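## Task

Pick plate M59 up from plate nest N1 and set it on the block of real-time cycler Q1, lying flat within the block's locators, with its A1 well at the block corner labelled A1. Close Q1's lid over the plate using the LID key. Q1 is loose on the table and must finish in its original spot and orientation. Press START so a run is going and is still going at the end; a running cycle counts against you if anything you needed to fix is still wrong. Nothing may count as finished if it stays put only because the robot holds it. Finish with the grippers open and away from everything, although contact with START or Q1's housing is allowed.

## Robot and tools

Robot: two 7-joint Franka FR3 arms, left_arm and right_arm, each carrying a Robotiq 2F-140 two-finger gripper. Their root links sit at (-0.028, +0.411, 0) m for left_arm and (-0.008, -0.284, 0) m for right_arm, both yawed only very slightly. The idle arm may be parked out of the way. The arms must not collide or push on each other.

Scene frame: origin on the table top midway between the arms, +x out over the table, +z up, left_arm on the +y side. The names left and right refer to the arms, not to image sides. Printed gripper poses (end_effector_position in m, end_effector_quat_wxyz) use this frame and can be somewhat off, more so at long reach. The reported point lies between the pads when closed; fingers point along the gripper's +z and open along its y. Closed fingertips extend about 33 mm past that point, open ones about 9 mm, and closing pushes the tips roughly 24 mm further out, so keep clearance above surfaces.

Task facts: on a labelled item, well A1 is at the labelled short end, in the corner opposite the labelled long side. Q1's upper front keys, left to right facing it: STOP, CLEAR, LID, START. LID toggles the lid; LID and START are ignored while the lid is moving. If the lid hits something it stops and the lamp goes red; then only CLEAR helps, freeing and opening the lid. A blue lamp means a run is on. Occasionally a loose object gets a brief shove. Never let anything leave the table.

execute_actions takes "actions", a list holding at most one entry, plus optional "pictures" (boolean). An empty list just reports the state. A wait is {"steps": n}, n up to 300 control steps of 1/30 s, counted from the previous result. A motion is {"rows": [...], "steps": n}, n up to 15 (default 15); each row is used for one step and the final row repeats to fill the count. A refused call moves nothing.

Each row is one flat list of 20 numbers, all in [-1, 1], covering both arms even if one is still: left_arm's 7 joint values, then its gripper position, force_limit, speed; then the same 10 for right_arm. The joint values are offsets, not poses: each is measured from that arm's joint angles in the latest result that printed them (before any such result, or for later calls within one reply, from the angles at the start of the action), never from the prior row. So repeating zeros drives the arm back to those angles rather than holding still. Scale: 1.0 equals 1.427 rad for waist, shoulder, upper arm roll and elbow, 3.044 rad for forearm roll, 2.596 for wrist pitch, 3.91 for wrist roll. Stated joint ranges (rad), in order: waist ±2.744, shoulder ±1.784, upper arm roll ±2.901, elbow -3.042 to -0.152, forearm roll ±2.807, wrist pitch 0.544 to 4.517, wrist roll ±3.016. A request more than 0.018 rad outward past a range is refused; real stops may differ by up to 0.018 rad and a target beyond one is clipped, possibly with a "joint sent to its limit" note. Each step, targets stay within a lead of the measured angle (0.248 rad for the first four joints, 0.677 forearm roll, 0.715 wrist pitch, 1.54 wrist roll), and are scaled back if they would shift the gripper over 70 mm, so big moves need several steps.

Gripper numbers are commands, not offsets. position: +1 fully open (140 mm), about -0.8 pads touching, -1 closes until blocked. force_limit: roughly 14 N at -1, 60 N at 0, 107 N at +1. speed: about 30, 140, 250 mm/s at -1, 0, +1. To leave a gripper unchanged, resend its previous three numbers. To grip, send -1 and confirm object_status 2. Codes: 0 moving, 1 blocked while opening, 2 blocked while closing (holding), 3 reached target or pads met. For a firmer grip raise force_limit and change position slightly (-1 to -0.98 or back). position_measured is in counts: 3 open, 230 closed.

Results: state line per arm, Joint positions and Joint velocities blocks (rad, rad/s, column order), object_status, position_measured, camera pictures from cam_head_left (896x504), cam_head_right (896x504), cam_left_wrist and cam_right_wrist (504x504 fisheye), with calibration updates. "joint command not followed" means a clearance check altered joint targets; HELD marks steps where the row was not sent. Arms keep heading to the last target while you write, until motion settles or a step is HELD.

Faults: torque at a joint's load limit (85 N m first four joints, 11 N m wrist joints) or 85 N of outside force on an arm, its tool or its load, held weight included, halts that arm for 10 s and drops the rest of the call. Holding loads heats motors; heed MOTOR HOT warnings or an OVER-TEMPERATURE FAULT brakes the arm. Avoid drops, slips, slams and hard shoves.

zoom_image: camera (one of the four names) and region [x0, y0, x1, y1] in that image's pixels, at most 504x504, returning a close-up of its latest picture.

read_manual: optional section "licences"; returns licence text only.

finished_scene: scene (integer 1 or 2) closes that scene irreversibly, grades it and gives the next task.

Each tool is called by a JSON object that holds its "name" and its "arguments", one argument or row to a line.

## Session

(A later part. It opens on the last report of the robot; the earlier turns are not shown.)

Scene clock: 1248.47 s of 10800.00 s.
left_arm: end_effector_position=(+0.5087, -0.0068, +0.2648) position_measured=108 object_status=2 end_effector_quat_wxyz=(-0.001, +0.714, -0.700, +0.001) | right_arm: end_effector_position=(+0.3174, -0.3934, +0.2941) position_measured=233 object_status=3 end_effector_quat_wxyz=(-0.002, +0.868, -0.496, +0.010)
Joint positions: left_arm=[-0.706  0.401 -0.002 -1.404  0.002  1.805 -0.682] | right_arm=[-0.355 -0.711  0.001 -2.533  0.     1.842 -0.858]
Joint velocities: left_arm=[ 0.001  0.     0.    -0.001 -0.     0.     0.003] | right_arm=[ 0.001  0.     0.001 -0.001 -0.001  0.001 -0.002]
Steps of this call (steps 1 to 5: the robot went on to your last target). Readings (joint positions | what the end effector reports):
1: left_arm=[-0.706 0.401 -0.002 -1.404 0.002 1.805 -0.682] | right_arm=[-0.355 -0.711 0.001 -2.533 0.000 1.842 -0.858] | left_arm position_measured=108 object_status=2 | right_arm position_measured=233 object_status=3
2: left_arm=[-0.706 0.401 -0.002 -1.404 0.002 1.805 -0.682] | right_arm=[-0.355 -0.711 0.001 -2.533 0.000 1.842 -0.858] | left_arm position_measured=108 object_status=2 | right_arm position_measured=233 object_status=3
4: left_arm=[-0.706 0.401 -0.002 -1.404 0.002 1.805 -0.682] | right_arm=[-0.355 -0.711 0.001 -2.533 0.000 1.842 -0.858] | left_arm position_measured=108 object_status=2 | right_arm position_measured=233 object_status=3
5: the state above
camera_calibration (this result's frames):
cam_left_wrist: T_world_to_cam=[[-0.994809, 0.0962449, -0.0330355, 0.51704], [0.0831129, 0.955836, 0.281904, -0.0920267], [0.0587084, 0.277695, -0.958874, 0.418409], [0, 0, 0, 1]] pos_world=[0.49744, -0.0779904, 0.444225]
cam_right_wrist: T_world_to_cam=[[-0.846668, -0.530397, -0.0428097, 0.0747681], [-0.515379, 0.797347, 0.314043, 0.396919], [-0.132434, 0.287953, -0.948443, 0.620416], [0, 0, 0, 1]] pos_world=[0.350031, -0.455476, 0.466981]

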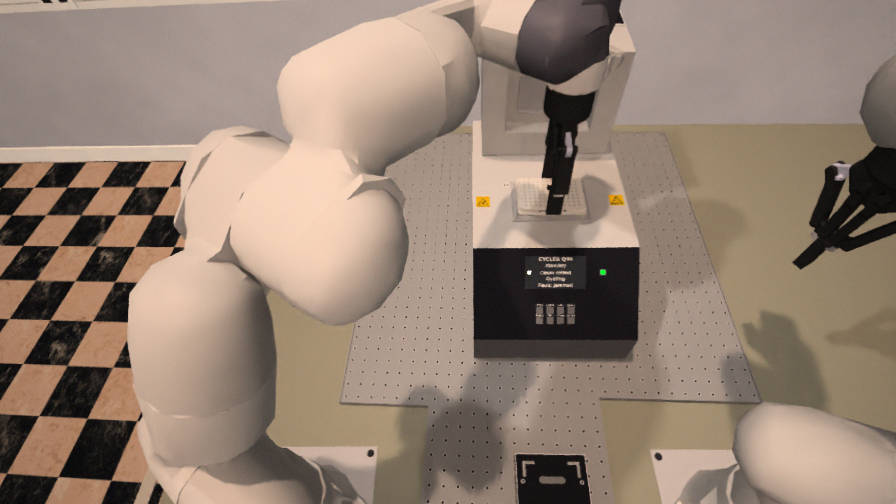

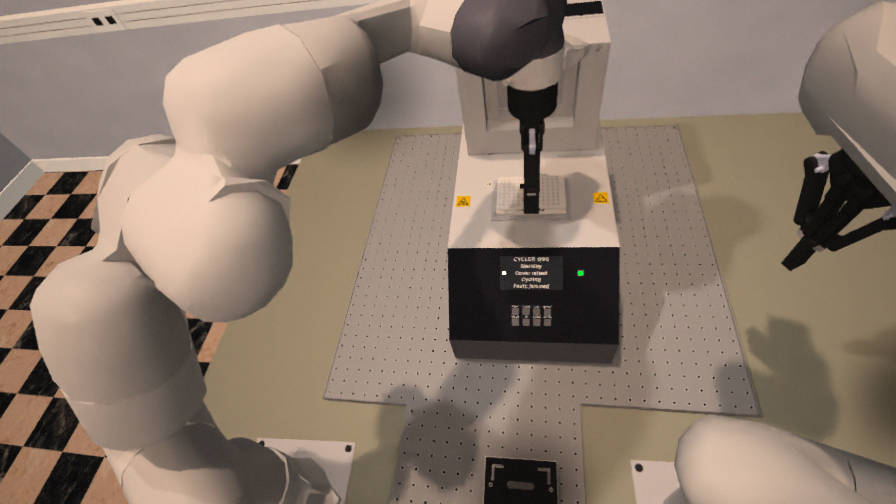

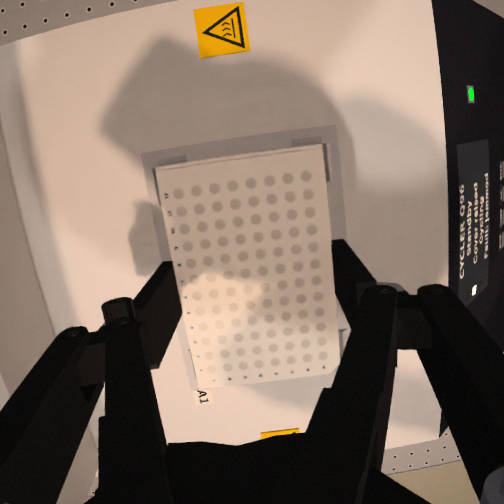

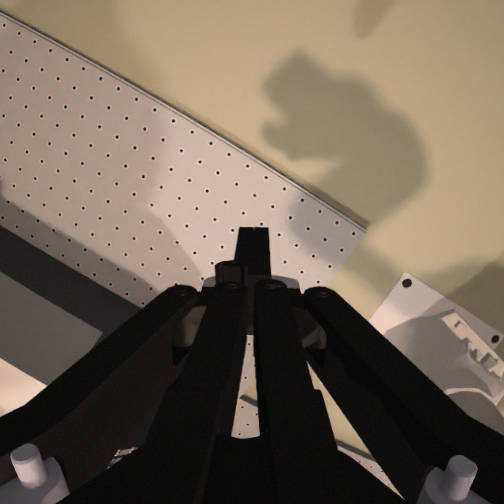

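{"name": "execute_actions", "arguments": {
  "actions": [
    {"rows": [[0,0,0,-0.0016,0,0.0020,0,-1,-0.6,-0.5,0.0058,0,0,0,0,0,0,-1,0,0],[0,0,0,-0.0021,0,0.0023,0,-1,-0.6,-0.5,0.0134,0,0,0,0,0,0,-1,0,0],[0,0,0,-0.0026,0,0.0026,0,-1,-0.6,-0.5,0.0225,0,0,0,0,0,0,-1,0,0],[0,0,0,-0.0030,0,0.0028,0,-1,-0.6,-0.5,0.0331,0,0,0,0,0,0,-1,0,0],[0,0,0,-0.0032,0,0.0028,0,-1,-0.6,-0.5,0.0450,0,0,0,0,0,0,-1,0,0],[0,0,0,-0.0032,0,0.0028,0,-1,-0.6,-0.5,0.0581,0,0,0,0,0,0,-1,0,0],[0,0,0,-0.0032,0,0.0027,0,-1,-0.6,-0.5,0.0722,0,0,0,0,0,0,-1,0,0],[0,0,0,-0.0032,0,0.0027,0,-1,-0.6,-0.5,0.0873,0,0,0,0,0,0,-1,0,0]], "steps": 8}
  ],
  "pictures": false
}}

{"name": "execute_actions", "arguments": {
  "actions": [
    {"rows": [[0,0,0,0,0,0,0,0.49,-0.6,-0.3,0.0458,0,0,0,0,0,0,-1,0,0],[0,0,0,0,0,0,0,0.49,-0.6,-0.3,0.0624,0,0,0,0,0,0,-1,0,0],[0,0,0,0,0,0,0,0.49,-0.6,-0.3,0.0795,0,0,0,0,0,0,-1,0,0],[0,0,0,0,0,0,0,0.49,-0.6,-0.3,0.0971,0,0,0,0,0,0,-1,0,0],[0,0,0,0,0,0,0,0.49,-0.6,-0.3,0.1149,0,0,0,0,0,0,-1,0,0],[0,0,0,0,0,0,0,0.49,-0.6,-0.3,0.1329,0,0,0,0,0,0,-1,0,0],[0,0,0,0,0,0,0,0.49,-0.6,-0.3,0.1509,0,0,0,0,0,0,-1,0,0],[0,0,0,0,0,0,0,0.49,-0.6,-0.3,0.1688,0,0,0,0,0,0,-1,0,0],[0,0,0,0,0,0,0,0.49,-0.6,-0.3,0.1865,0,0,0,0,0,0,-1,0,0],[0,0,0,0,0,0,0,0.49,-0.6,-0.3,0.2038,0,0,0,0,0,0,-1,0,0]], "steps": 10}
  ],
  "pictures": false
}}

{"name": "execute_actions", "arguments": {
  "actions": [
    {"rows": [[0,0.0005,0,0.0073,0,-0.0073,0,0.49,-0.6,-0.3,0.0571,0,0,0,0,0,0,-1,0,0],[0,0.0010,0,0.0148,0,-0.0134,0,0.49,-0.6,-0.3,0.0733,0,0,0,0,0,0,-1,0,0],[0,0.0016,0,0.0235,0,-0.0197,0,0.49,-0.6,-0.3,0.0887,0,0,0,0,0,0,-1,0,0],[0,0.0023,0,0.0327,0,-0.0259,0,0.49,-0.6,-0.3,0.1033,0,0,0,0,0,0,-1,0,0],[0,0.0030,0,0.0426,0,-0.0321,0,0.49,-0.6,-0.3,0.1168,0,0,0,0,0,0,-1,0,0],[0,0.0037,0,0.0524,0,-0.0379,0,0.49,-0.6,-0.3,0.1292,0,0,0,0,0,0,-1,0,0],[0,0.0044,0,0.0621,0,-0.0433,0,0.49,-0.6,-0.3,0.1404,0,0,0,0,0,0,-1,0,0],[0,0.0050,0,0.0712,0,-0.0480,0,0.49,-0.6,-0.3,0.1501,0,0,0,0,0,0,-1,0,0],[0,0.0056,0,0.0794,0,-0.0518,0,0.49,-0.6,-0.3,0.1582,0,0,0,0,0,0,-1,0,0],[0,0.0061,0,0.0864,0,-0.0547,0,0.49,-0.6,-0.3,0.1648,0,0,0,0,0,0,-1,0,0],[0,0.0066,0,0.0919,0,-0.0565,0,0.49,-0.6,-0.3,0.1680,0,0,0,0,0,0,-1,0,0],[0,0.0066,0,0.0922,0,-0.0569,0,0.49,-0.6,-0.3,0.1680,0,0,0,0,0,0,-1,0,0],[0,0.0066,0,0.0922,0,-0.0558,0,0.49,-0.6,-0.3,0.1680,0,0,0,0,0,0,-1,0,0],[0,0.0066,0,0.0922,0,-0.0531,0,0.49,-0.6,-0.3,0.1680,0,0,0,0,0,0,-1,0,0],[0,0.0066,0,0.0922,0,-0.0485,0,0.49,-0.6,-0.3,0.1680,0,0,0,0,0,0,-1,0,0]], "steps": 15}
  ],
  "pictures": false
}}

{"name": "execute_actions", "arguments": {
  "actions": [
    {"steps": 10}
  ]
}}

{"name": "zoom_image", "arguments": {
  "camera": "cam_left_wrist",
  "region": [130, 110, 380, 360]
}}

Scene clock: 1356.73 s of 10800.00 s.
left_arm: end_effector_position=(+0.5087, -0.0068, +0.2647) position_measured=108 object_status=2 end_effector_quat_wxyz=(-0.001, +0.714, -0.700, +0.001) | right_arm: end_effector_position=(+0.3253, -0.3661, +0.2941) position_measured=233 object_status=3 end_effector_quat_wxyz=(-0.003, +0.888, -0.460, +0.010)
Joint positions: left_arm=[-0.706  0.4   -0.002 -1.405  0.002  1.807 -0.682] | right_arm=[-0.271 -0.711 -0.001 -2.533  0.     1.842 -0.858]
Joint velocities: left_arm=[ 0.002 -0.002 -0.    -0.002 -0.     0.002  0.   ] | right_arm=[ 0.522 -0.001  0.019 -0.002  0.     0.001 -0.001]
Steps of this call (steps 1 to 15: the robot went on to your last target; steps 16 to 90: nothing new was sent; then 105.00 s passed at rest; steps 91 to 98: all 8 steps of this action). Readings (joint positions | what the end effector reports):
91: left_arm=[-0.706 0.400 -0.002 -1.404 0.002 1.806 -0.682] | right_arm=[-0.353 -0.711 0.001 -2.533 0.000 1.842 -0.858] | left_arm position_measured=108 object_status=2 | right_arm position_measured=233 object_status=3
92: left_arm=[-0.706 0.400 -0.002 -1.404 0.002 1.806 -0.682] | right_arm=[-0.349 -0.711 0.000 -2.533 0.000 1.842 -0.858] | left_arm position_measured=108 object_status=2 | right_arm position_measured=233 object_status=3
94: left_arm=[-0.706 0.400 -0.002 -1.405 0.002 1.806 -0.682] | right_arm=[-0.332 -0.711 -0.000 -2.533 0.000 1.842 -0.858] | left_arm position_measured=108 object_status=2 | right_arm position_measured=233 object_status=3
98: the state above

Scene clock: 1357.07 s of 10800.00 s.
left_arm: end_effector_position=(+0.5087, -0.0068, +0.2648) position_measured=67 object_status=0 end_effector_quat_wxyz=(-0.001, +0.714, -0.700, +0.001) | right_arm: end_effector_position=(+0.3353, -0.2857, +0.2941) position_measured=233 object_status=3 end_effector_quat_wxyz=(-0.004, +0.936, -0.352, +0.009)
Joint positions: left_arm=[-0.706  0.4   -0.002 -1.405  0.002  1.807 -0.682] | right_arm=[-0.034 -0.711 -0.001 -2.533  0.     1.842 -0.858]
Joint velocities: left_arm=[-0.    -0.001  0.    -0.001 -0.     0.     0.   ] | right_arm=[ 0.704 -0.     0.025  0.001 -0.001  0.    -0.001]
Steps of this call (steps 1 to 10: all 10 steps of this action). Readings (joint positions | what the end effector reports):
1: left_arm=[-0.706 0.400 -0.002 -1.405 0.002 1.807 -0.682] | right_arm=[-0.251 -0.711 -0.001 -2.533 0.000 1.842 -0.858] | left_arm position_measured=108 object_status=0 | right_arm position_measured=233 object_status=3
2: left_arm=[-0.706 0.400 -0.002 -1.405 0.002 1.807 -0.682] | right_arm=[-0.229 -0.711 -0.001 -2.533 0.000 1.842 -0.858] | left_arm position_measured=106 object_status=0 | right_arm position_measured=233 object_status=3
4: left_arm=[-0.706 0.400 -0.002 -1.405 0.002 1.807 -0.682] | right_arm=[-0.183 -0.711 -0.001 -2.533 0.000 1.842 -0.858] | left_arm position_measured=91 object_status=0 | right_arm position_measured=233 object_status=3
8: left_arm=[-0.706 0.400 -0.002 -1.405 0.002 1.807 -0.682] | right_arm=[-0.084 -0.711 -0.001 -2.533 0.000 1.842 -0.858] | left_arm position_measured=68 object_status=0 | right_arm position_measured=233 object_status=3
10: the state above

Scene clock: 1357.57 s of 10800.00 s.
left_arm: end_effector_position=(+0.5096, -0.0074, +0.3119) position_measured=67 object_status=3 end_effector_quat_wxyz=(-0.001, +0.714, -0.700, +0.003) | right_arm: end_effector_position=(+0.3262, -0.2054, +0.2941) position_measured=233 object_status=3 end_effector_quat_wxyz=(-0.005, +0.971, -0.239, +0.009)
Joint positions: left_arm=[-0.706  0.405 -0.002 -1.278  0.002  1.689 -0.682] | right_arm=[ 0.202 -0.711 -0.    -2.533  0.     1.842 -0.858]
Joint velocities: left_arm=[ 0.     0.001 -0.001  0.043 -0.    -0.025  0.001] | right_arm=[ 0.041 -0.     0.003  0.001  0.     0.     0.   ]
Steps of this call (steps 1 to 15: all 15 steps of this action). Readings (joint positions | what the end effector reports):
1: left_arm=[-0.706 0.400 -0.002 -1.403 0.002 1.804 -0.682] | right_arm=[-0.008 -0.711 -0.001 -2.533 0.000 1.842 -0.858] | left_arm position_measured=67 object_status=0 | right_arm position_measured=233 object_status=3
2: left_arm=[-0.706 0.401 -0.002 -1.399 0.002 1.799 -0.682] | right_arm=[0.017 -0.711 -0.001 -2.533 0.000 1.842 -0.858] | left_arm position_measured=67 object_status=0 | right_arm position_measured=233 object_status=3
4: left_arm=[-0.706 0.404 -0.002 -1.382 0.002 1.783 -0.682] | right_arm=[0.065 -0.711 -0.001 -2.533 0.000 1.842 -0.858] | left_arm position_measured=67 object_status=3 | right_arm position_measured=233 object_status=3
8: left_arm=[-0.706 0.406 -0.002 -1.333 0.002 1.739 -0.682] | right_arm=[0.144 -0.711 -0.000 -2.533 0.000 1.842 -0.858] | left_arm position_measured=67 object_status=3 | right_arm position_measured=233 object_status=3
15: the state above

Scene clock: 1357.90 s of 10800.00 s.
left_arm: end_effector_position=(+0.5090, -0.0070, +0.3112) position_measured=67 object_status=3 end_effector_quat_wxyz=(-0.001, +0.714, -0.700, +0.001) | right_arm: end_effector_position=(+0.3259, -0.2045, +0.2941) position_measured=233 object_status=3 end_effector_quat_wxyz=(-0.005, +0.971, -0.238, +0.009)
Joint positions: left_arm=[-0.706  0.407 -0.002 -1.275  0.002  1.685 -0.682] | right_arm=[ 0.204 -0.711 -0.    -2.533  0.     1.842 -0.858]
Joint velocities: left_arm=[ 0.     0.001  0.001  0.    -0.001 -0.005 -0.   ] | right_arm=[-0.001  0.     0.001 -0.    -0.001 -0.     0.002]
Steps of this call (steps 1 to 10: the robot went on to your last target). Readings (joint positions | what the end effector reports):
1: left_arm=[-0.706 0.405 -0.002 -1.277 0.002 1.689 -0.682] | right_arm=[0.203 -0.711 -0.000 -2.533 0.000 1.842 -0.858] | left_arm position_measured=67 object_status=3 | right_arm position_measured=233 object_status=3
2: left_arm=[-0.706 0.405 -0.002 -1.276 0.002 1.688 -0.682] | right_arm=[0.203 -0.711 -0.000 -2.533 0.000 1.842 -0.858] | left_arm position_measured=67 object_status=3 | right_arm position_measured=233 object_status=3
4: left_arm=[-0.706 0.406 -0.002 -1.276 0.002 1.687 -0.682] | right_arm=[0.204 -0.711 -0.000 -2.533 0.000 1.842 -0.858] | left_arm position_measured=67 object_status=3 | right_arm position_measured=233 object_status=3
8: left_arm=[-0.706 0.407 -0.002 -1.275 0.002 1.686 -0.682] | right_arm=[0.204 -0.711 -0.000 -2.533 0.000 1.842 -0.858] | left_arm position_measured=67 object_status=3 | right_arm position_measured=233 object_status=3
10: the state above
camera_calibration (this result's frames):
cam_left_wrist: T_world_to_cam=[[-0.994791, 0.0960115, -0.0342508, 0.519264], [0.0825956, 0.956094, 0.281181, -0.1045], [0.0597436, 0.276888, -0.959043, 0.462496], [0, 0, 0, 1]] pos_world=[0.497559, -0.0780032, 0.490722]
cam_right_wrist: T_world_to_cam=[[-0.436913, -0.898467, -0.043188, -0.0264814], [-0.859578, 0.402892, 0.314332, 0.282131], [-0.265017, 0.174459, -0.94833, 0.58712], [0, 0, 0, 1]] pos_world=[0.38654, -0.239889, 0.466957]

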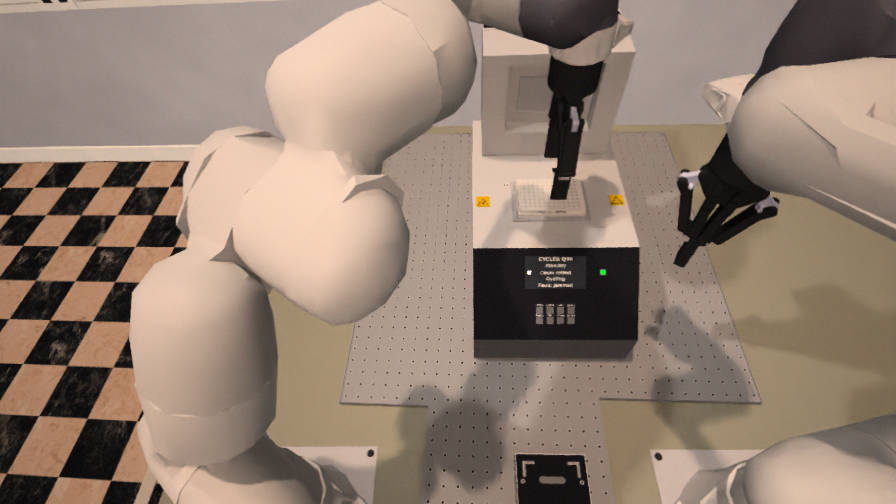

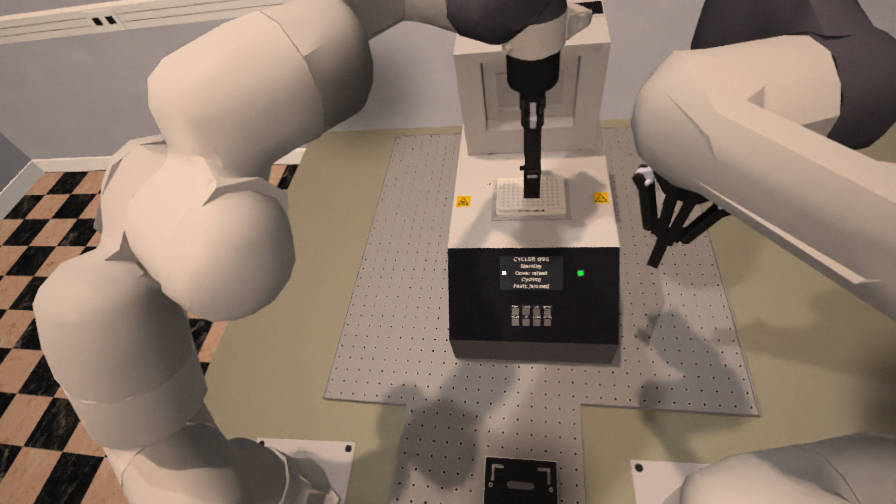

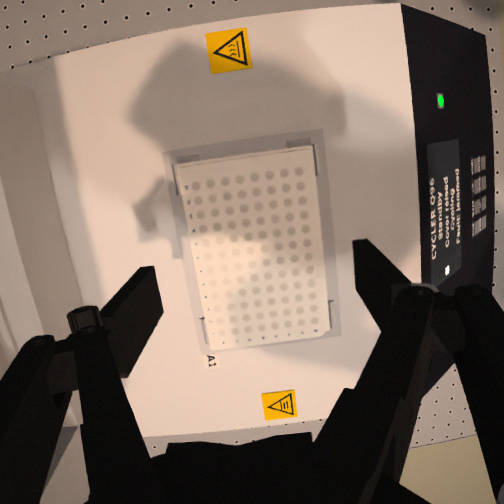

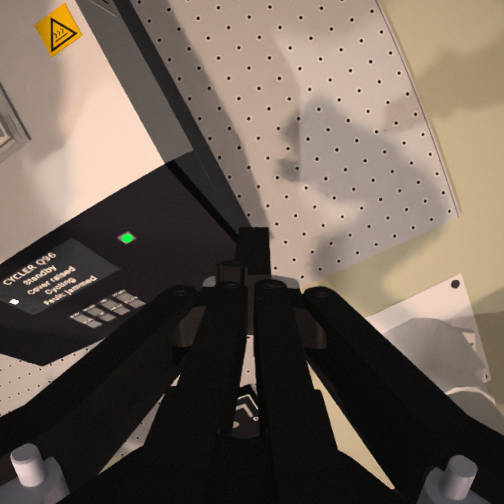

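Region (130, 110, 380, 360) of cam_left_wrist's 504x504 image, scaled by 2.016, with more detail than that image has.

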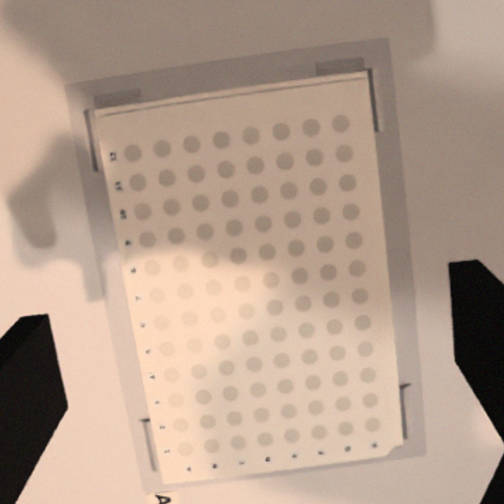

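{"name": "zoom_image", "arguments": {
  "camera": "cam_head_left",
  "region": [495, 165, 605, 235]
}}

Region (495, 165, 605, 235) of cam_head_left's 896x504 image, scaled by 4.582, with more detail than that image has; it fills the top 321 rows of this view, and the rest is white.

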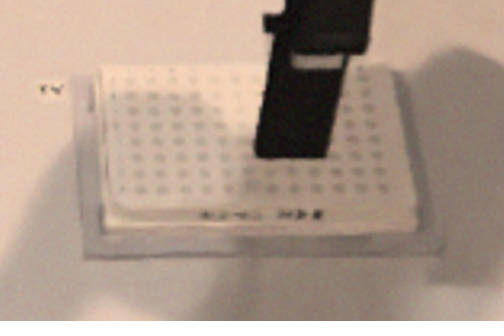

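{"name": "execute_actions", "arguments": {
  "actions": [
    {"rows": [[0,-0.0169,0,-0.0183,0,0.0007,0,0.49,-0.6,-0.3,0.0135,0.0082,0,-0.0029,0,0.0174,0,-1,0,0],[0.0015,-0.0422,0,-0.0457,0,0.0019,0,0.49,-0.6,-0.3,0.0337,0.0206,0,-0.0072,0,0.0349,0,-1,0,0],[0.0044,-0.0717,0,-0.0777,0,0.0031,0,0.49,-0.6,-0.3,0.0573,0.0350,0,-0.0122,0,0.0494,0,-1,0,0],[0.0103,-0.1034,0,-0.1120,0,0.0045,0,0.49,-0.6,-0.3,0.0825,0.0504,0,-0.0176,0,0.0610,0,-1,0,0],[0.0177,-0.1350,0,-0.1463,0,0.0059,0,0.49,-0.6,-0.3,0.1078,0.0658,0,-0.0230,0,0.0719,0,-1,0,0],[0.0265,-0.1667,0,-0.1806,0,0.0073,0,0.49,-0.6,-0.3,0.1331,0.0812,0,-0.0284,0,0.0828,0,-1,0,0],[0.0368,-0.1983,0,-0.2149,0,0.0087,0,0.49,-0.6,-0.3,0.1584,0.0967,0,-0.0338,0,0.0937,0,-1,0,0],[0.0486,-0.2299,0,-0.2492,0,0.0101,0,0.49,-0.6,-0.3,0.1836,0.1121,0,-0.0392,0,0.1046,0,-1,0,0],[0.0618,-0.2616,0,-0.2835,0,0.0115,0,0.49,-0.6,-0.3,0.2089,0.1275,0,-0.0446,0,0.1155,0,-1,0,0],[0.0765,-0.2932,0,-0.3178,0,0.0129,0,0.49,-0.6,-0.3,0.2342,0.1429,0,-0.0500,0,0.1264,0,-1,0,0],[0.0913,-0.3249,0,-0.3521,0,0.0142,0,0.49,-0.6,-0.3,0.2594,0.1584,0,-0.0554,0,0.1365,0,-1,0,0],[0.1060,-0.3544,0,-0.3841,0,0.0155,0,0.49,-0.6,-0.3,0.2830,0.1728,0,-0.0605,0,0.1453,0,-1,0,0],[0.1207,-0.3797,0,-0.4116,0,0.0167,0,0.49,-0.6,-0.3,0.3032,0.1851,0,-0.0648,0,0.1525,0,-1,0,0],[0.1354,-0.4029,0,-0.4367,0,0.0177,0,0.49,-0.6,-0.3,0.3218,0.1964,0,-0.0687,0,0.1569,0,-1,0,0],[0.1472,-0.4219,0,-0.4573,0,0.0185,0,0.49,-0.6,-0.3,0.33693,0.20568,0,-0.07197,0,0.14526,0,-1,0,0]], "steps": 15}
  ],
  "pictures": false
}}

{"name": "execute_actions", "arguments": {
  "actions": [
    {"steps": 16}
  ],
  "pictures": true
}}

{"name": "execute_actions", "arguments": {
  "actions": [
    {"rows": [[0.0112,-0.0069,0,-0.0065,0,0,0,0.49,-0.6,-0.3,0,0.0023,0,-0.0023,0,0.0045,0,-1,0,0],[0.0280,-0.0172,0,-0.0163,0,-0.0005,0,0.49,-0.6,-0.3,0,0.0034,0,-0.0034,0,0.0062,0,-1,0,0],[0.0477,-0.0292,0,-0.0276,0,-0.001,0,0.49,-0.6,-0.3,0,0.0045,0,-0.0044,0,0.0076,0,-1,0,0],[0.0687,-0.0421,0,-0.0398,0,-0.0015,0,0.49,-0.6,-0.3,0,0.0055,0,-0.0055,0,0.0087,0,-1,0,0],[0.0897,-0.0549,0,-0.0520,0,-0.002,0,0.49,-0.6,-0.3,0,0.0065,0,-0.0064,0,0.0097,0,-1,0,0],[0.1107,-0.0678,0,-0.0642,0,-0.0025,0,0.49,-0.6,-0.3,0,0.0074,0,-0.0073,0,0.0105,0,-1,0,0],[0.1317,-0.0807,0,-0.0764,0,-0.003,0,0.49,-0.6,-0.3,0,0.0081,0,-0.0081,0,0.0112,0,-1,0,0],[0.1528,-0.0936,0,-0.0886,0,-0.0035,0,0.49,-0.6,-0.3,0,0.0087,0,-0.0087,0,0.0118,0,-1,0,0],[0.1738,-0.1065,0,-0.1008,0,-0.004,0,0.49,-0.6,-0.3,-0.0012,0.0098,0,-0.0088,0,0.0123,0,-1,0,0],[0.1948,-0.1193,0,-0.1130,0,-0.0045,0,0.49,-0.6,-0.3,-0.0015,0.0109,0,-0.0088,0,0.0127,0,-1,0,0],[0.2158,-0.1322,0,-0.1252,0,-0.005,0,0.49,-0.6,-0.3,-0.0019,0.0118,0,-0.0088,0,0.0128,0,-1,0,0],[0.2355,-0.1442,0,-0.1366,0,-0.005,0,0.49,-0.6,-0.3,-0.0022,0.0128,0,-0.0088,0,0.0128,0,-1,0,0],[0.2523,-0.1545,0,-0.1463,0,-0.005,0,0.49,-0.6,-0.3,-0.0026,0.0136,0,-0.0086,0,0.0128,0,-1,0,0],[0.2677,-0.1640,0,-0.1553,0,-0.005,0,0.49,-0.6,-0.3,-0.0029,0.0144,0,-0.0083,0,0.0129,0,-1,0,0],[0.2803,-0.1717,0,-0.1626,0,-0.005,0,0.49,-0.6,-0.3,-0.0032,0.0147,0,-0.0081,0,0.0129,0,-1,0,0]], "steps": 15}
  ],
  "pictures": false
}}

{"name": "execute_actions", "arguments": {
  "actions": [
    {"steps": 7}
  ],
  "pictures": false
}}

{"name": "execute_actions", "arguments": {
  "actions": [
    {"rows": [[0,0,0,0,0,0,0,0.49,-0.6,-0.3,0,-0.0042,0,0.0035,0,-0.0062,0,-1,0,0],[0,0,0,0,0,0,0,0.49,-0.6,-0.3,0,-0.0063,0,0.0056,0,-0.0092,0,-1,0,0],[0,0,0,0,0,0,0,0.49,-0.6,-0.3,0,-0.0077,0,0.0070,0,-0.0112,0,-1,0,0],[0,0,0,0,0,0,0,0.49,-0.6,-0.3,0,-0.0084,0,0.0077,0,-0.0119,-0.005,-1,0,0],[0,0,0,0,0,0,0,0.49,-0.6,-0.3,0,-0.0084,0,0.0077,0,-0.0119,-0.010,-1,0,0],[0,0,0,0,0,0,0,0.49,-0.6,-0.3,-0.0022,-0.0109,0,0.0056,0,-0.0123,-0.015,-1,0,0],[0,0,0,0,0,0,0,0.49,-0.6,-0.3,-0.0057,-0.0146,0,0.0025,0,-0.0123,-0.018,-1,0,0],[0,0,0,0,0,0,0,0.49,-0.6,-0.3,-0.0094,-0.0187,0,-0.0009,0,-0.0123,-0.020,-1,0,0],[0,0,0,0,0,0,0,0.49,-0.6,-0.3,-0.0130,-0.0228,0,-0.0043,0,-0.0123,-0.020,-1,0,0],[0,0,0,0,0,0,0,0.49,-0.6,-0.3,-0.0167,-0.0268,0,-0.0077,0,-0.0123,-0.019,-1,0,0],[0,0,0,0,0,0,0,0.49,-0.6,-0.3,-0.0205,-0.0309,0,-0.0111,0,-0.0123,-0.018,-1,0,0],[0,0,0,0,0,0,0,0.49,-0.6,-0.3,-0.0235,-0.0343,0,-0.0140,0,-0.0123,-0.016,-1,0,0],[0,0,0,0,0,0,0,0.49,-0.6,-0.3,-0.0261,-0.0371,0,-0.0163,0,-0.0123,-0.015,-1,0,0],[0,0,0,0,0,0,0,0.49,-0.6,-0.3,-0.0278,-0.0390,0,-0.0179,0,-0.0123,-0.014,-1,0,0],[0,0,0,0,0,0,0,0.49,-0.6,-0.3,-0.0284,-0.0397,0,-0.0184,0,-0.0123,-0.0136,-1,0,0]], "steps": 15}
  ],
  "pictures": false
}}

{"name": "execute_actions", "arguments": {
  "actions": [
    {"steps": 20}
  ],
  "pictures": true
}}

Scene clock: 1478.40 s of 10800.00 s.
left_arm: end_effector_position=(+0.4320, +0.1654, +0.3642) position_measured=67 object_status=3 end_effector_quat_wxyz=(-0.001, +0.771, -0.637, +0.000) | right_arm: end_effector_position=(+0.2966, -0.0493, +0.1857) position_measured=233 object_status=3 end_effector_quat_wxyz=(+0.003, +1.000, -0.028, -0.004)
Joint positions: left_arm=[-0.536 -0.128 -0.001 -1.845  0.002  1.718 -0.682] | right_arm=[ 0.627 -0.452  0.    -2.621  0.     2.158 -0.858]
Joint velocities: left_arm=[ 0.562 -0.999  0.079 -1.018  0.001  0.037  0.   ] | right_arm=[ 0.775  0.493  0.05  -0.182 -0.     0.336 -0.   ]
Steps of this call (steps 1 to 15: the robot went on to your last target; steps 16 to 90: nothing new was sent; then 117.00 s passed at rest; steps 91 to 105: all 15 steps of this action). Readings (joint positions | what the end effector reports):
91: left_arm=[-0.706 0.403 -0.002 -1.283 0.002 1.685 -0.682] | right_arm=[0.209 -0.710 -0.001 -2.533 0.000 1.848 -0.858] | left_arm position_measured=67 object_status=3 | right_arm position_measured=233 object_status=3
92: left_arm=[-0.706 0.391 -0.002 -1.302 0.002 1.686 -0.682] | right_arm=[0.220 -0.705 -0.002 -2.534 0.000 1.862 -0.858] | left_arm position_measured=67 object_status=3 | right_arm position_measured=233 object_status=3
94: left_arm=[-0.703 0.342 -0.003 -1.366 0.002 1.689 -0.682] | right_arm=[0.263 -0.681 -0.004 -2.541 0.000 1.902 -0.858] | left_arm position_measured=67 object_status=3 | right_arm position_measured=233 object_status=3
98: left_arm=[-0.671 0.180 -0.006 -1.537 0.002 1.697 -0.682] | right_arm=[0.392 -0.600 -0.003 -2.569 0.000 1.997 -0.858] | left_arm position_measured=67 object_status=3 | right_arm position_measured=233 object_status=3
105: the state above

Scene clock: 1478.93 s of 10800.00 s.
left_arm: end_effector_position=(+0.4214, +0.1938, +0.3601) position_measured=67 object_status=3 end_effector_quat_wxyz=(-0.001, +0.784, -0.621, -0.002) | right_arm: end_effector_position=(+0.2867, -0.0287, +0.1711) position_measured=233 object_status=3 end_effector_quat_wxyz=(+0.002, +1.000, +0.001, -0.001)
Joint positions: left_arm=[-0.497 -0.194 -0.    -1.926  0.002  1.729 -0.682] | right_arm=[ 0.683 -0.419  0.002 -2.635  0.     2.212 -0.858]
Joint velocities: left_arm=[ 0.001 -0.001 -0.    -0.001 -0.001  0.006  0.001] | right_arm=[-0.001 -0.001  0.001  0.001 -0.     0.015  0.002]
Steps of this call (steps 1 to 16: the robot went on to your last target). Readings (joint positions | what the end effector reports):
1: left_arm=[-0.520 -0.155 0.003 -1.872 0.002 1.719 -0.682] | right_arm=[0.649 -0.438 0.002 -2.627 0.000 2.168 -0.858] | left_arm position_measured=67 object_status=3 | right_arm position_measured=233 object_status=3
2: left_arm=[-0.509 -0.174 0.005 -1.889 0.002 1.720 -0.682] | right_arm=[0.663 -0.429 0.004 -2.631 0.000 2.175 -0.858] | left_arm position_measured=67 object_status=3 | right_arm position_measured=233 object_status=3
4: left_arm=[-0.498 -0.191 0.007 -1.908 0.002 1.723 -0.682] | right_arm=[0.677 -0.420 0.004 -2.635 0.000 2.187 -0.858] | left_arm position_measured=67 object_status=3 | right_arm position_measured=233 object_status=3
8: left_arm=[-0.497 -0.194 0.002 -1.923 0.002 1.727 -0.682] | right_arm=[0.683 -0.419 0.003 -2.635 0.000 2.202 -0.858] | left_arm position_measured=67 object_status=3 | right_arm position_measured=233 object_status=3
16: the state above
camera_calibration (this result's frames):
cam_left_wrist: T_world_to_cam=[[-0.993004, -0.114202, -0.0300285, 0.452967], [-0.118018, 0.951369, 0.28455, -0.218659], [-0.00392797, 0.286103, -0.958191, 0.483714], [0, 0, 0, 1]] pos_world=[0.425892, 0.121363, 0.539312]
cam_right_wrist: T_world_to_cam=[[0.0276209, -0.999261, -0.0267257, -0.0299193], [-0.94268, -0.0349328, 0.331864, 0.224519], [-0.332553, 0.0160273, -0.942948, 0.443361], [0, 0, 0, 1]] pos_world=[0.359917, -0.02916, 0.342757]

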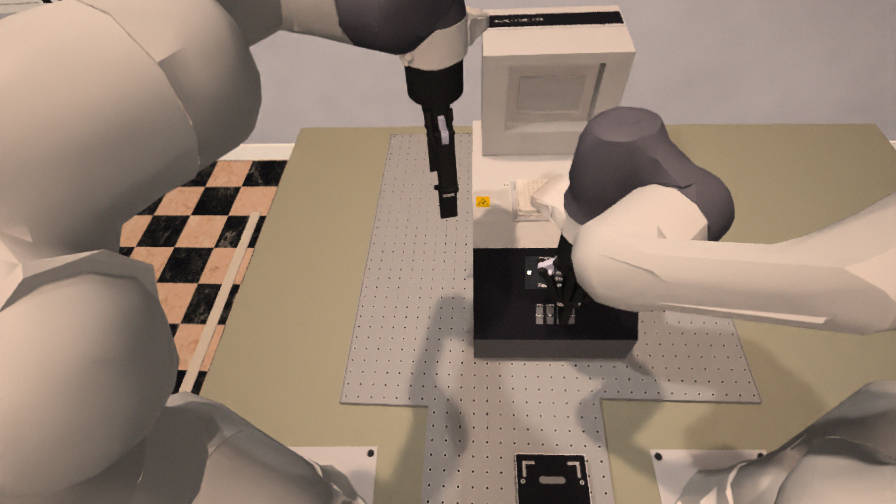

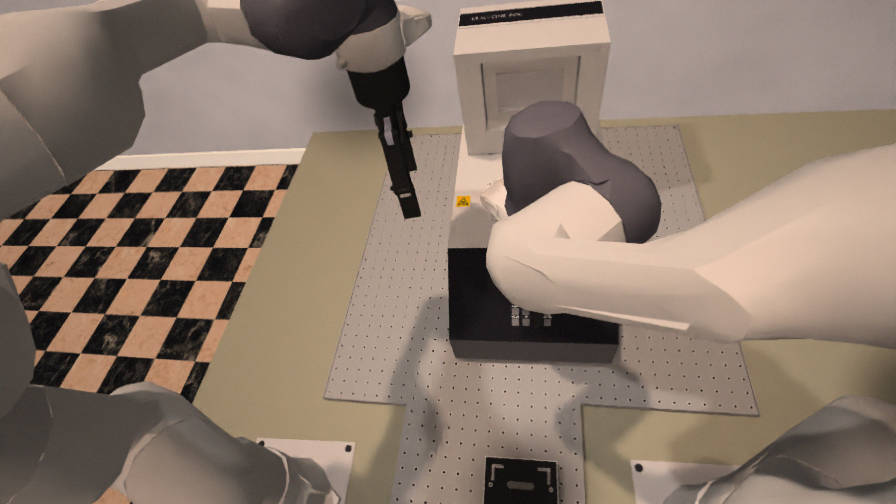

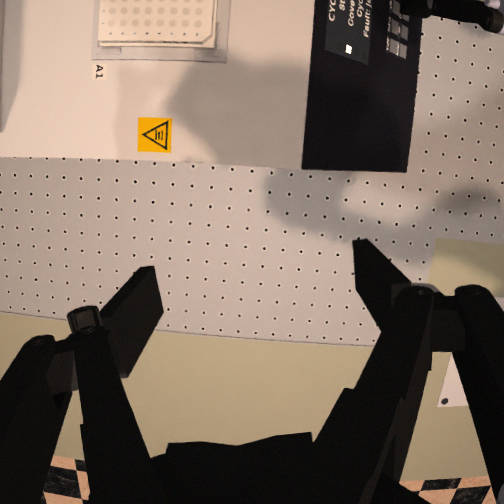

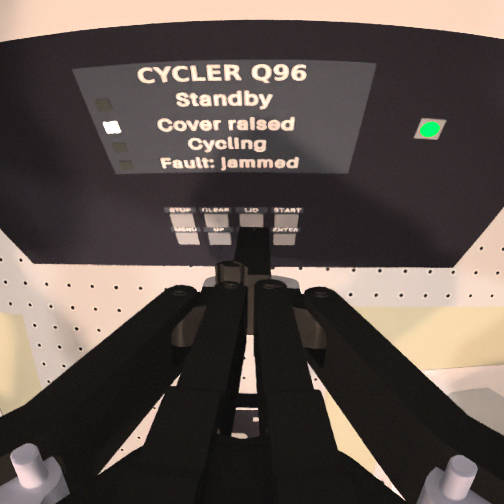

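Scene clock: 1479.43 s of 10800.00 s.
left_arm: end_effector_position=(+0.4006, +0.3710, +0.3623) position_measured=67 object_status=3 end_effector_quat_wxyz=(-0.001, +0.882, -0.472, +0.001) | right_arm: end_effector_position=(+0.2872, -0.0286, +0.1646) position_measured=233 object_status=3 end_effector_quat_wxyz=(+0.001, +1.000, +0.000, -0.001)
Joint positions: left_arm=[-0.143 -0.409  0.003 -2.128  0.002  1.722 -0.682] | right_arm=[ 0.683 -0.408  0.002 -2.644  0.     2.233 -0.858]
Joint velocities: left_arm=[ 0.64  -0.411  0.047 -0.366 -0.001 -0.027  0.   ] | right_arm=[-0.    -0.     0.001 -0.001  0.003  0.002  0.001]
Steps of this call (steps 1 to 15: all 15 steps of this action). Readings (joint positions | what the end effector reports):
1: left_arm=[-0.494 -0.196 -0.002 -1.928 0.002 1.729 -0.682] | right_arm=[0.683 -0.419 0.002 -2.636 0.000 2.213 -0.858] | left_arm position_measured=67 object_status=3 | right_arm position_measured=233 object_status=3
2: left_arm=[-0.485 -0.201 -0.004 -1.934 0.002 1.729 -0.682] | right_arm=[0.683 -0.418 0.002 -2.636 0.000 2.215 -0.858] | left_arm position_measured=67 object_status=3 | right_arm position_measured=233 object_status=3
4: left_arm=[-0.452 -0.221 -0.008 -1.957 0.002 1.729 -0.682] | right_arm=[0.683 -0.416 0.002 -2.638 0.000 2.220 -0.858] | left_arm position_measured=67 object_status=3 | right_arm position_measured=233 object_status=3
8: left_arm=[-0.342 -0.287 -0.004 -2.017 0.002 1.727 -0.682] | right_arm=[0.683 -0.411 0.002 -2.643 0.000 2.229 -0.858] | left_arm position_measured=67 object_status=3 | right_arm position_measured=233 object_status=3
15: the state above

Scene clock: 1479.67 s of 10800.00 s.
left_arm: end_effector_position=(+0.3929, +0.3905, +0.3616) position_measured=67 object_status=3 end_effector_quat_wxyz=(-0.001, +0.892, -0.452, +0.001) | right_arm: end_effector_position=(+0.2872, -0.0286, +0.1646) position_measured=233 object_status=3 end_effector_quat_wxyz=(+0.001, +1.000, +0.000, -0.001)
Joint positions: left_arm=[-0.099 -0.438  0.004 -2.155  0.002  1.72  -0.682] | right_arm=[ 0.683 -0.408  0.002 -2.644  0.     2.233 -0.858]
Joint velocities: left_arm=[ 0.009  0.    -0.029 -0.027  0.    -0.002  0.001] | right_arm=[-0.001  0.001 -0.001  0.001  0.001  0.001  0.001]
Steps of this call (steps 1 to 7: the robot went on to your last target). Readings (joint positions | what the end effector reports):
1: left_arm=[-0.126 -0.421 0.005 -2.138 0.002 1.721 -0.682] | right_arm=[0.683 -0.408 0.002 -2.644 0.000 2.233 -0.858] | left_arm position_measured=67 object_status=3 | right_arm position_measured=233 object_status=3
2: left_arm=[-0.114 -0.428 0.007 -2.144 0.002 1.720 -0.682] | right_arm=[0.683 -0.408 0.002 -2.644 0.000 2.233 -0.858] | left_arm position_measured=67 object_status=3 | right_arm position_measured=233 object_status=3
4: left_arm=[-0.103 -0.436 0.007 -2.151 0.002 1.720 -0.682] | right_arm=[0.683 -0.408 0.002 -2.644 0.000 2.233 -0.858] | left_arm position_measured=67 object_status=3 | right_arm position_measured=233 object_status=3
7: the state above

Scene clock: 1480.17 s of 10800.00 s.
left_arm: end_effector_position=(+0.3928, +0.3904, +0.3615) position_measured=67 object_status=3 end_effector_quat_wxyz=(-0.001, +0.892, -0.452, +0.001) | right_arm: end_effector_position=(+0.2884, -0.0446, +0.1727) position_measured=233 object_status=3 end_effector_quat_wxyz=(+0.000, +1.000, +0.004, +0.000)
Joint positions: left_arm=[-0.099 -0.438  0.003 -2.155  0.002  1.72  -0.682] | right_arm=[ 0.649 -0.456  0.002 -2.663  0.     2.208 -0.899]
Joint velocities: left_arm=[ 0.001  0.     0.     0.001  0.001 -0.001 -0.001] | right_arm=[-0.078 -0.087  0.001 -0.068  0.001 -0.014 -0.024]
Steps of this call (steps 1 to 15: all 15 steps of this action). Readings (joint positions | what the end effector reports):
1: left_arm=[-0.099 -0.438 0.003 -2.155 0.002 1.720 -0.682] | right_arm=[0.683 -0.409 0.002 -2.644 0.000 2.231 -0.858] | left_arm position_measured=67 object_status=3 | right_arm position_measured=233 object_status=3
2: left_arm=[-0.099 -0.438 0.003 -2.155 0.002 1.720 -0.682] | right_arm=[0.683 -0.410 0.002 -2.642 0.000 2.227 -0.858] | left_arm position_measured=67 object_status=3 | right_arm position_measured=233 object_status=3
4: left_arm=[-0.099 -0.438 0.003 -2.155 0.002 1.720 -0.682] | right_arm=[0.683 -0.414 0.002 -2.639 0.000 2.221 -0.859] | left_arm position_measured=67 object_status=3 | right_arm position_measured=233 object_status=3
8: left_arm=[-0.099 -0.438 0.003 -2.155 0.002 1.720 -0.682] | right_arm=[0.678 -0.423 0.002 -2.639 0.000 2.213 -0.879] | left_arm position_measured=67 object_status=3 | right_arm position_measured=233 object_status=3
15: the state above

Scene clock: 1480.83 s of 10800.00 s.
left_arm: end_effector_position=(+0.3928, +0.3904, +0.3615) position_measured=67 object_status=3 end_effector_quat_wxyz=(-0.001, +0.892, -0.452, +0.001) | right_arm: end_effector_position=(+0.2880, -0.0474, +0.1725) position_measured=233 object_status=3 end_effector_quat_wxyz=(+0.000, +1.000, +0.004, -0.000)
Joint positions: left_arm=[-0.099 -0.438  0.003 -2.155  0.002  1.72  -0.682] | right_arm=[ 0.644 -0.462  0.002 -2.669  0.     2.206 -0.905]
Joint velocities: left_arm=[-0.001 -0.001  0.    -0.    -0.    -0.001  0.001] | right_arm=[-0.001  0.001  0.    -0.001  0.001 -0.001 -0.002]
Steps of this call (steps 1 to 15: the robot went on to your last target; steps 16 to 20: nothing new was sent). Readings (joint positions | what the end effector reports):
1: left_arm=[-0.099 -0.438 0.003 -2.155 0.002 1.720 -0.682] | right_arm=[0.647 -0.459 0.002 -2.665 0.000 2.207 -0.899] | left_arm position_measured=67 object_status=3 | right_arm position_measured=233 object_status=3
2: left_arm=[-0.099 -0.438 0.003 -2.155 0.002 1.720 -0.682] | right_arm=[0.646 -0.460 0.002 -2.666 0.000 2.207 -0.900] | left_arm position_measured=67 object_status=3 | right_arm position_measured=233 object_status=3
4: left_arm=[-0.099 -0.438 0.003 -2.155 0.002 1.720 -0.682] | right_arm=[0.644 -0.461 0.002 -2.668 0.000 2.206 -0.901] | left_arm position_measured=67 object_status=3 | right_arm position_measured=233 object_status=3
8: left_arm=[-0.099 -0.438 0.003 -2.155 0.002 1.720 -0.682] | right_arm=[0.644 -0.462 0.002 -2.668 0.000 2.206 -0.903] | left_arm position_measured=67 object_status=3 | right_arm position_measured=233 object_status=3
20: the state above
All arms were judged still, so your last target was given up. Only a new action makes them travel on or press farther. Fingers that are still opening or closing keep moving.
camera_calibration (this result's frames):
cam_left_wrist: T_world_to_cam=[[-0.869471, -0.492827, -0.0338029, 0.547759], [-0.481538, 0.830313, 0.280538, -0.217998], [-0.110189, 0.260197, -0.959248, 0.480934], [0, 0, 0, 1]] pos_world=[0.424279, 0.325819, 0.541007]
cam_right_wrist: T_world_to_cam=[[0.0353138, -0.998947, -0.0292765, -0.050348], [-0.943289, -0.0429935, 0.329176, 0.224855], [-0.330089, 0.0159917, -0.943814, 0.444766], [0, 0, 0, 1]] pos_world=[0.360693, -0.0477403, 0.344286]

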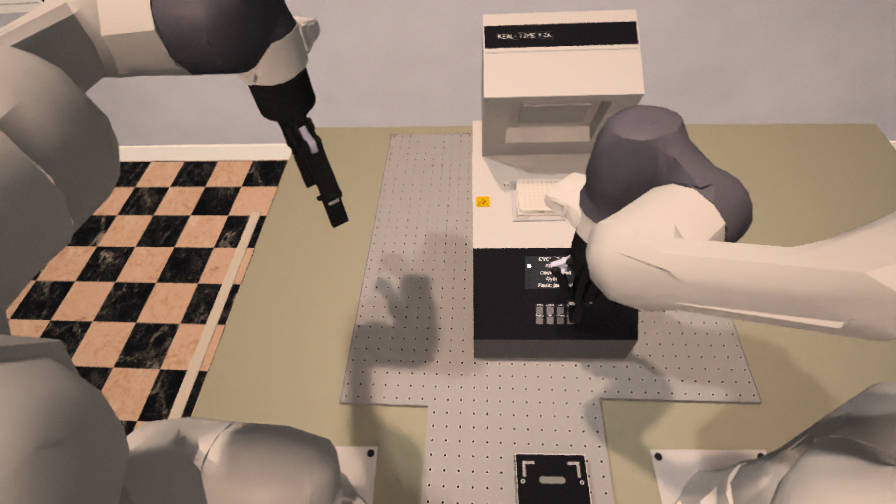

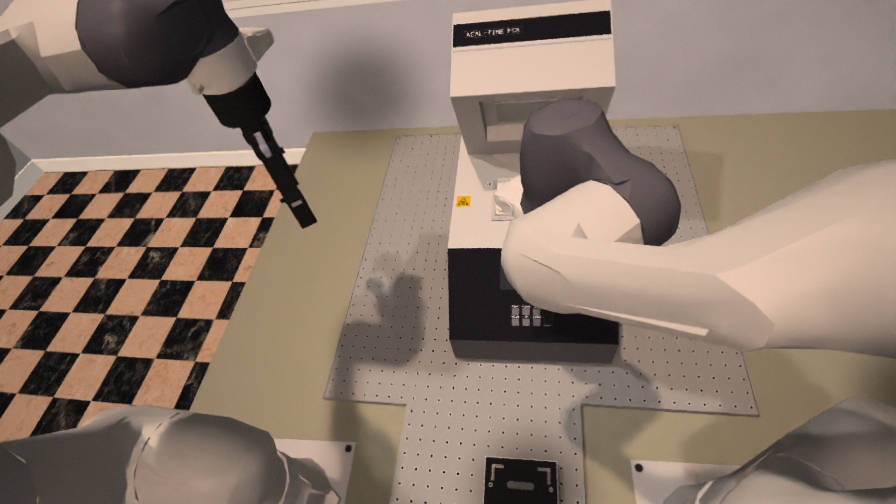

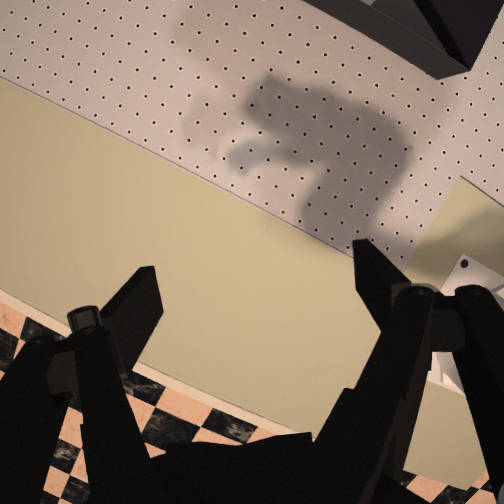

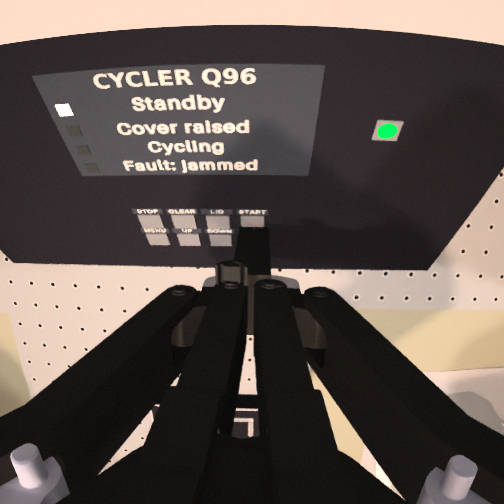

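{"name": "execute_actions", "arguments": {
  "actions": []
}}

Scene clock: 1511.40 s of 10800.00 s.
left_arm: end_effector_position=(+0.3928, +0.3904, +0.3615) position_measured=67 object_status=3 end_effector_quat_wxyz=(-0.001, +0.892, -0.452, +0.001) | right_arm: end_effector_position=(+0.2879, -0.0476, +0.1724) position_measured=233 object_status=3 end_effector_quat_wxyz=(+0.001, +1.000, +0.005, -0.000)
Joint positions: left_arm=[-0.099 -0.438  0.003 -2.155  0.002  1.72  -0.682] | right_arm=[ 0.644 -0.462  0.002 -2.669  0.     2.206 -0.906]
Joint velocities: left_arm=[-0.    -0.     0.     0.    -0.     0.001  0.001] | right_arm=[-0.003 -0.    -0.002 -0.001  0.    -0.001  0.001]
Steps of this call (steps 1 to 350: nothing new was sent; then 18.90 s passed at rest). Readings (joint positions | what the end effector reports):
1: left_arm=[-0.099 -0.438 0.003 -2.155 0.002 1.720 -0.682] | right_arm=[0.644 -0.462 0.002 -2.669 0.000 2.206 -0.905] | left_arm position_measured=67 object_status=3 | right_arm position_measured=233 object_status=3
2: left_arm=[-0.099 -0.438 0.003 -2.155 0.002 1.720 -0.682] | right_arm=[0.644 -0.462 0.002 -2.669 0.000 2.206 -0.905] | left_arm position_measured=67 object_status=3 | right_arm position_measured=233 object_status=3
4: left_arm=[-0.099 -0.438 0.003 -2.155 0.002 1.720 -0.682] | right_arm=[0.644 -0.462 0.002 -2.669 0.000 2.206 -0.905] | left_arm position_measured=67 object_status=3 | right_arm position_measured=233 object_status=3
8: left_arm=[-0.099 -0.438 0.003 -2.155 0.002 1.720 -0.682] | right_arm=[0.644 -0.462 0.002 -2.669 0.000 2.206 -0.905] | left_arm position_measured=67 object_status=3 | right_arm position_measured=233 object_status=3
350: the state above
camera_calibration (this result's frames):
cam_left_wrist: T_world_to_cam=[[-0.869471, -0.492827, -0.0338029, 0.547759], [-0.481538, 0.830313, 0.280537, -0.217998], [-0.110189, 0.260196, -0.959248, 0.480934], [0, 0, 0, 1]] pos_world=[0.424279, 0.325819, 0.541007]
cam_right_wrist: T_world_to_cam=[[0.0360177, -0.998927, -0.0291016, -0.0507328], [-0.943183, -0.0436041, 0.329401, 0.224678], [-0.330317, 0.0155839, -0.943741, 0.444701], [0, 0, 0, 1]] pos_world=[0.360632, -0.0478116, 0.344198]

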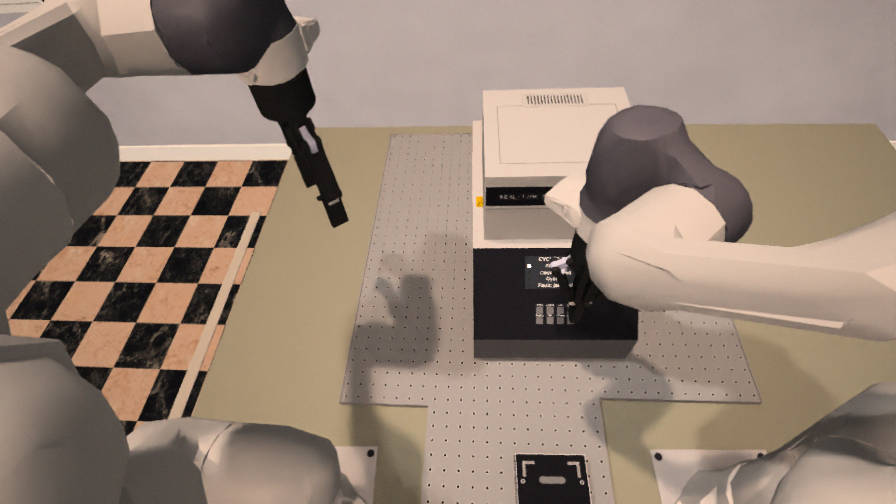

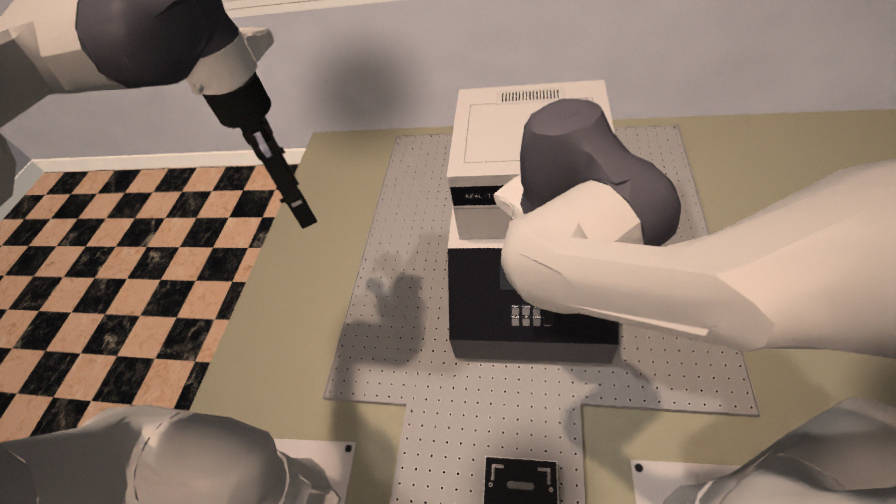

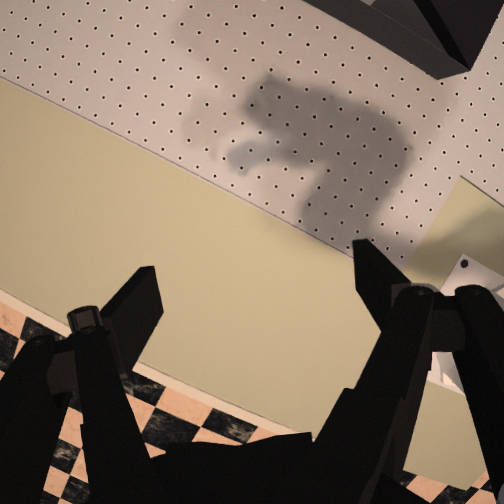

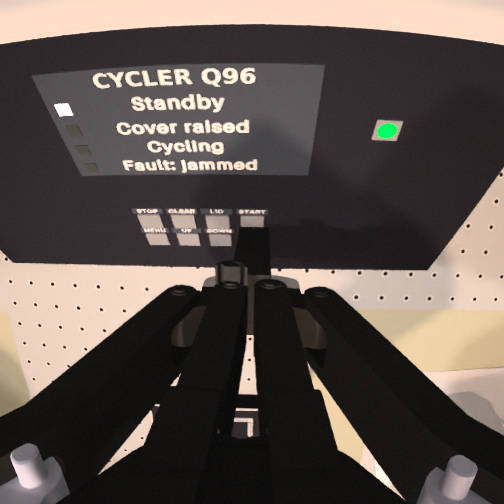

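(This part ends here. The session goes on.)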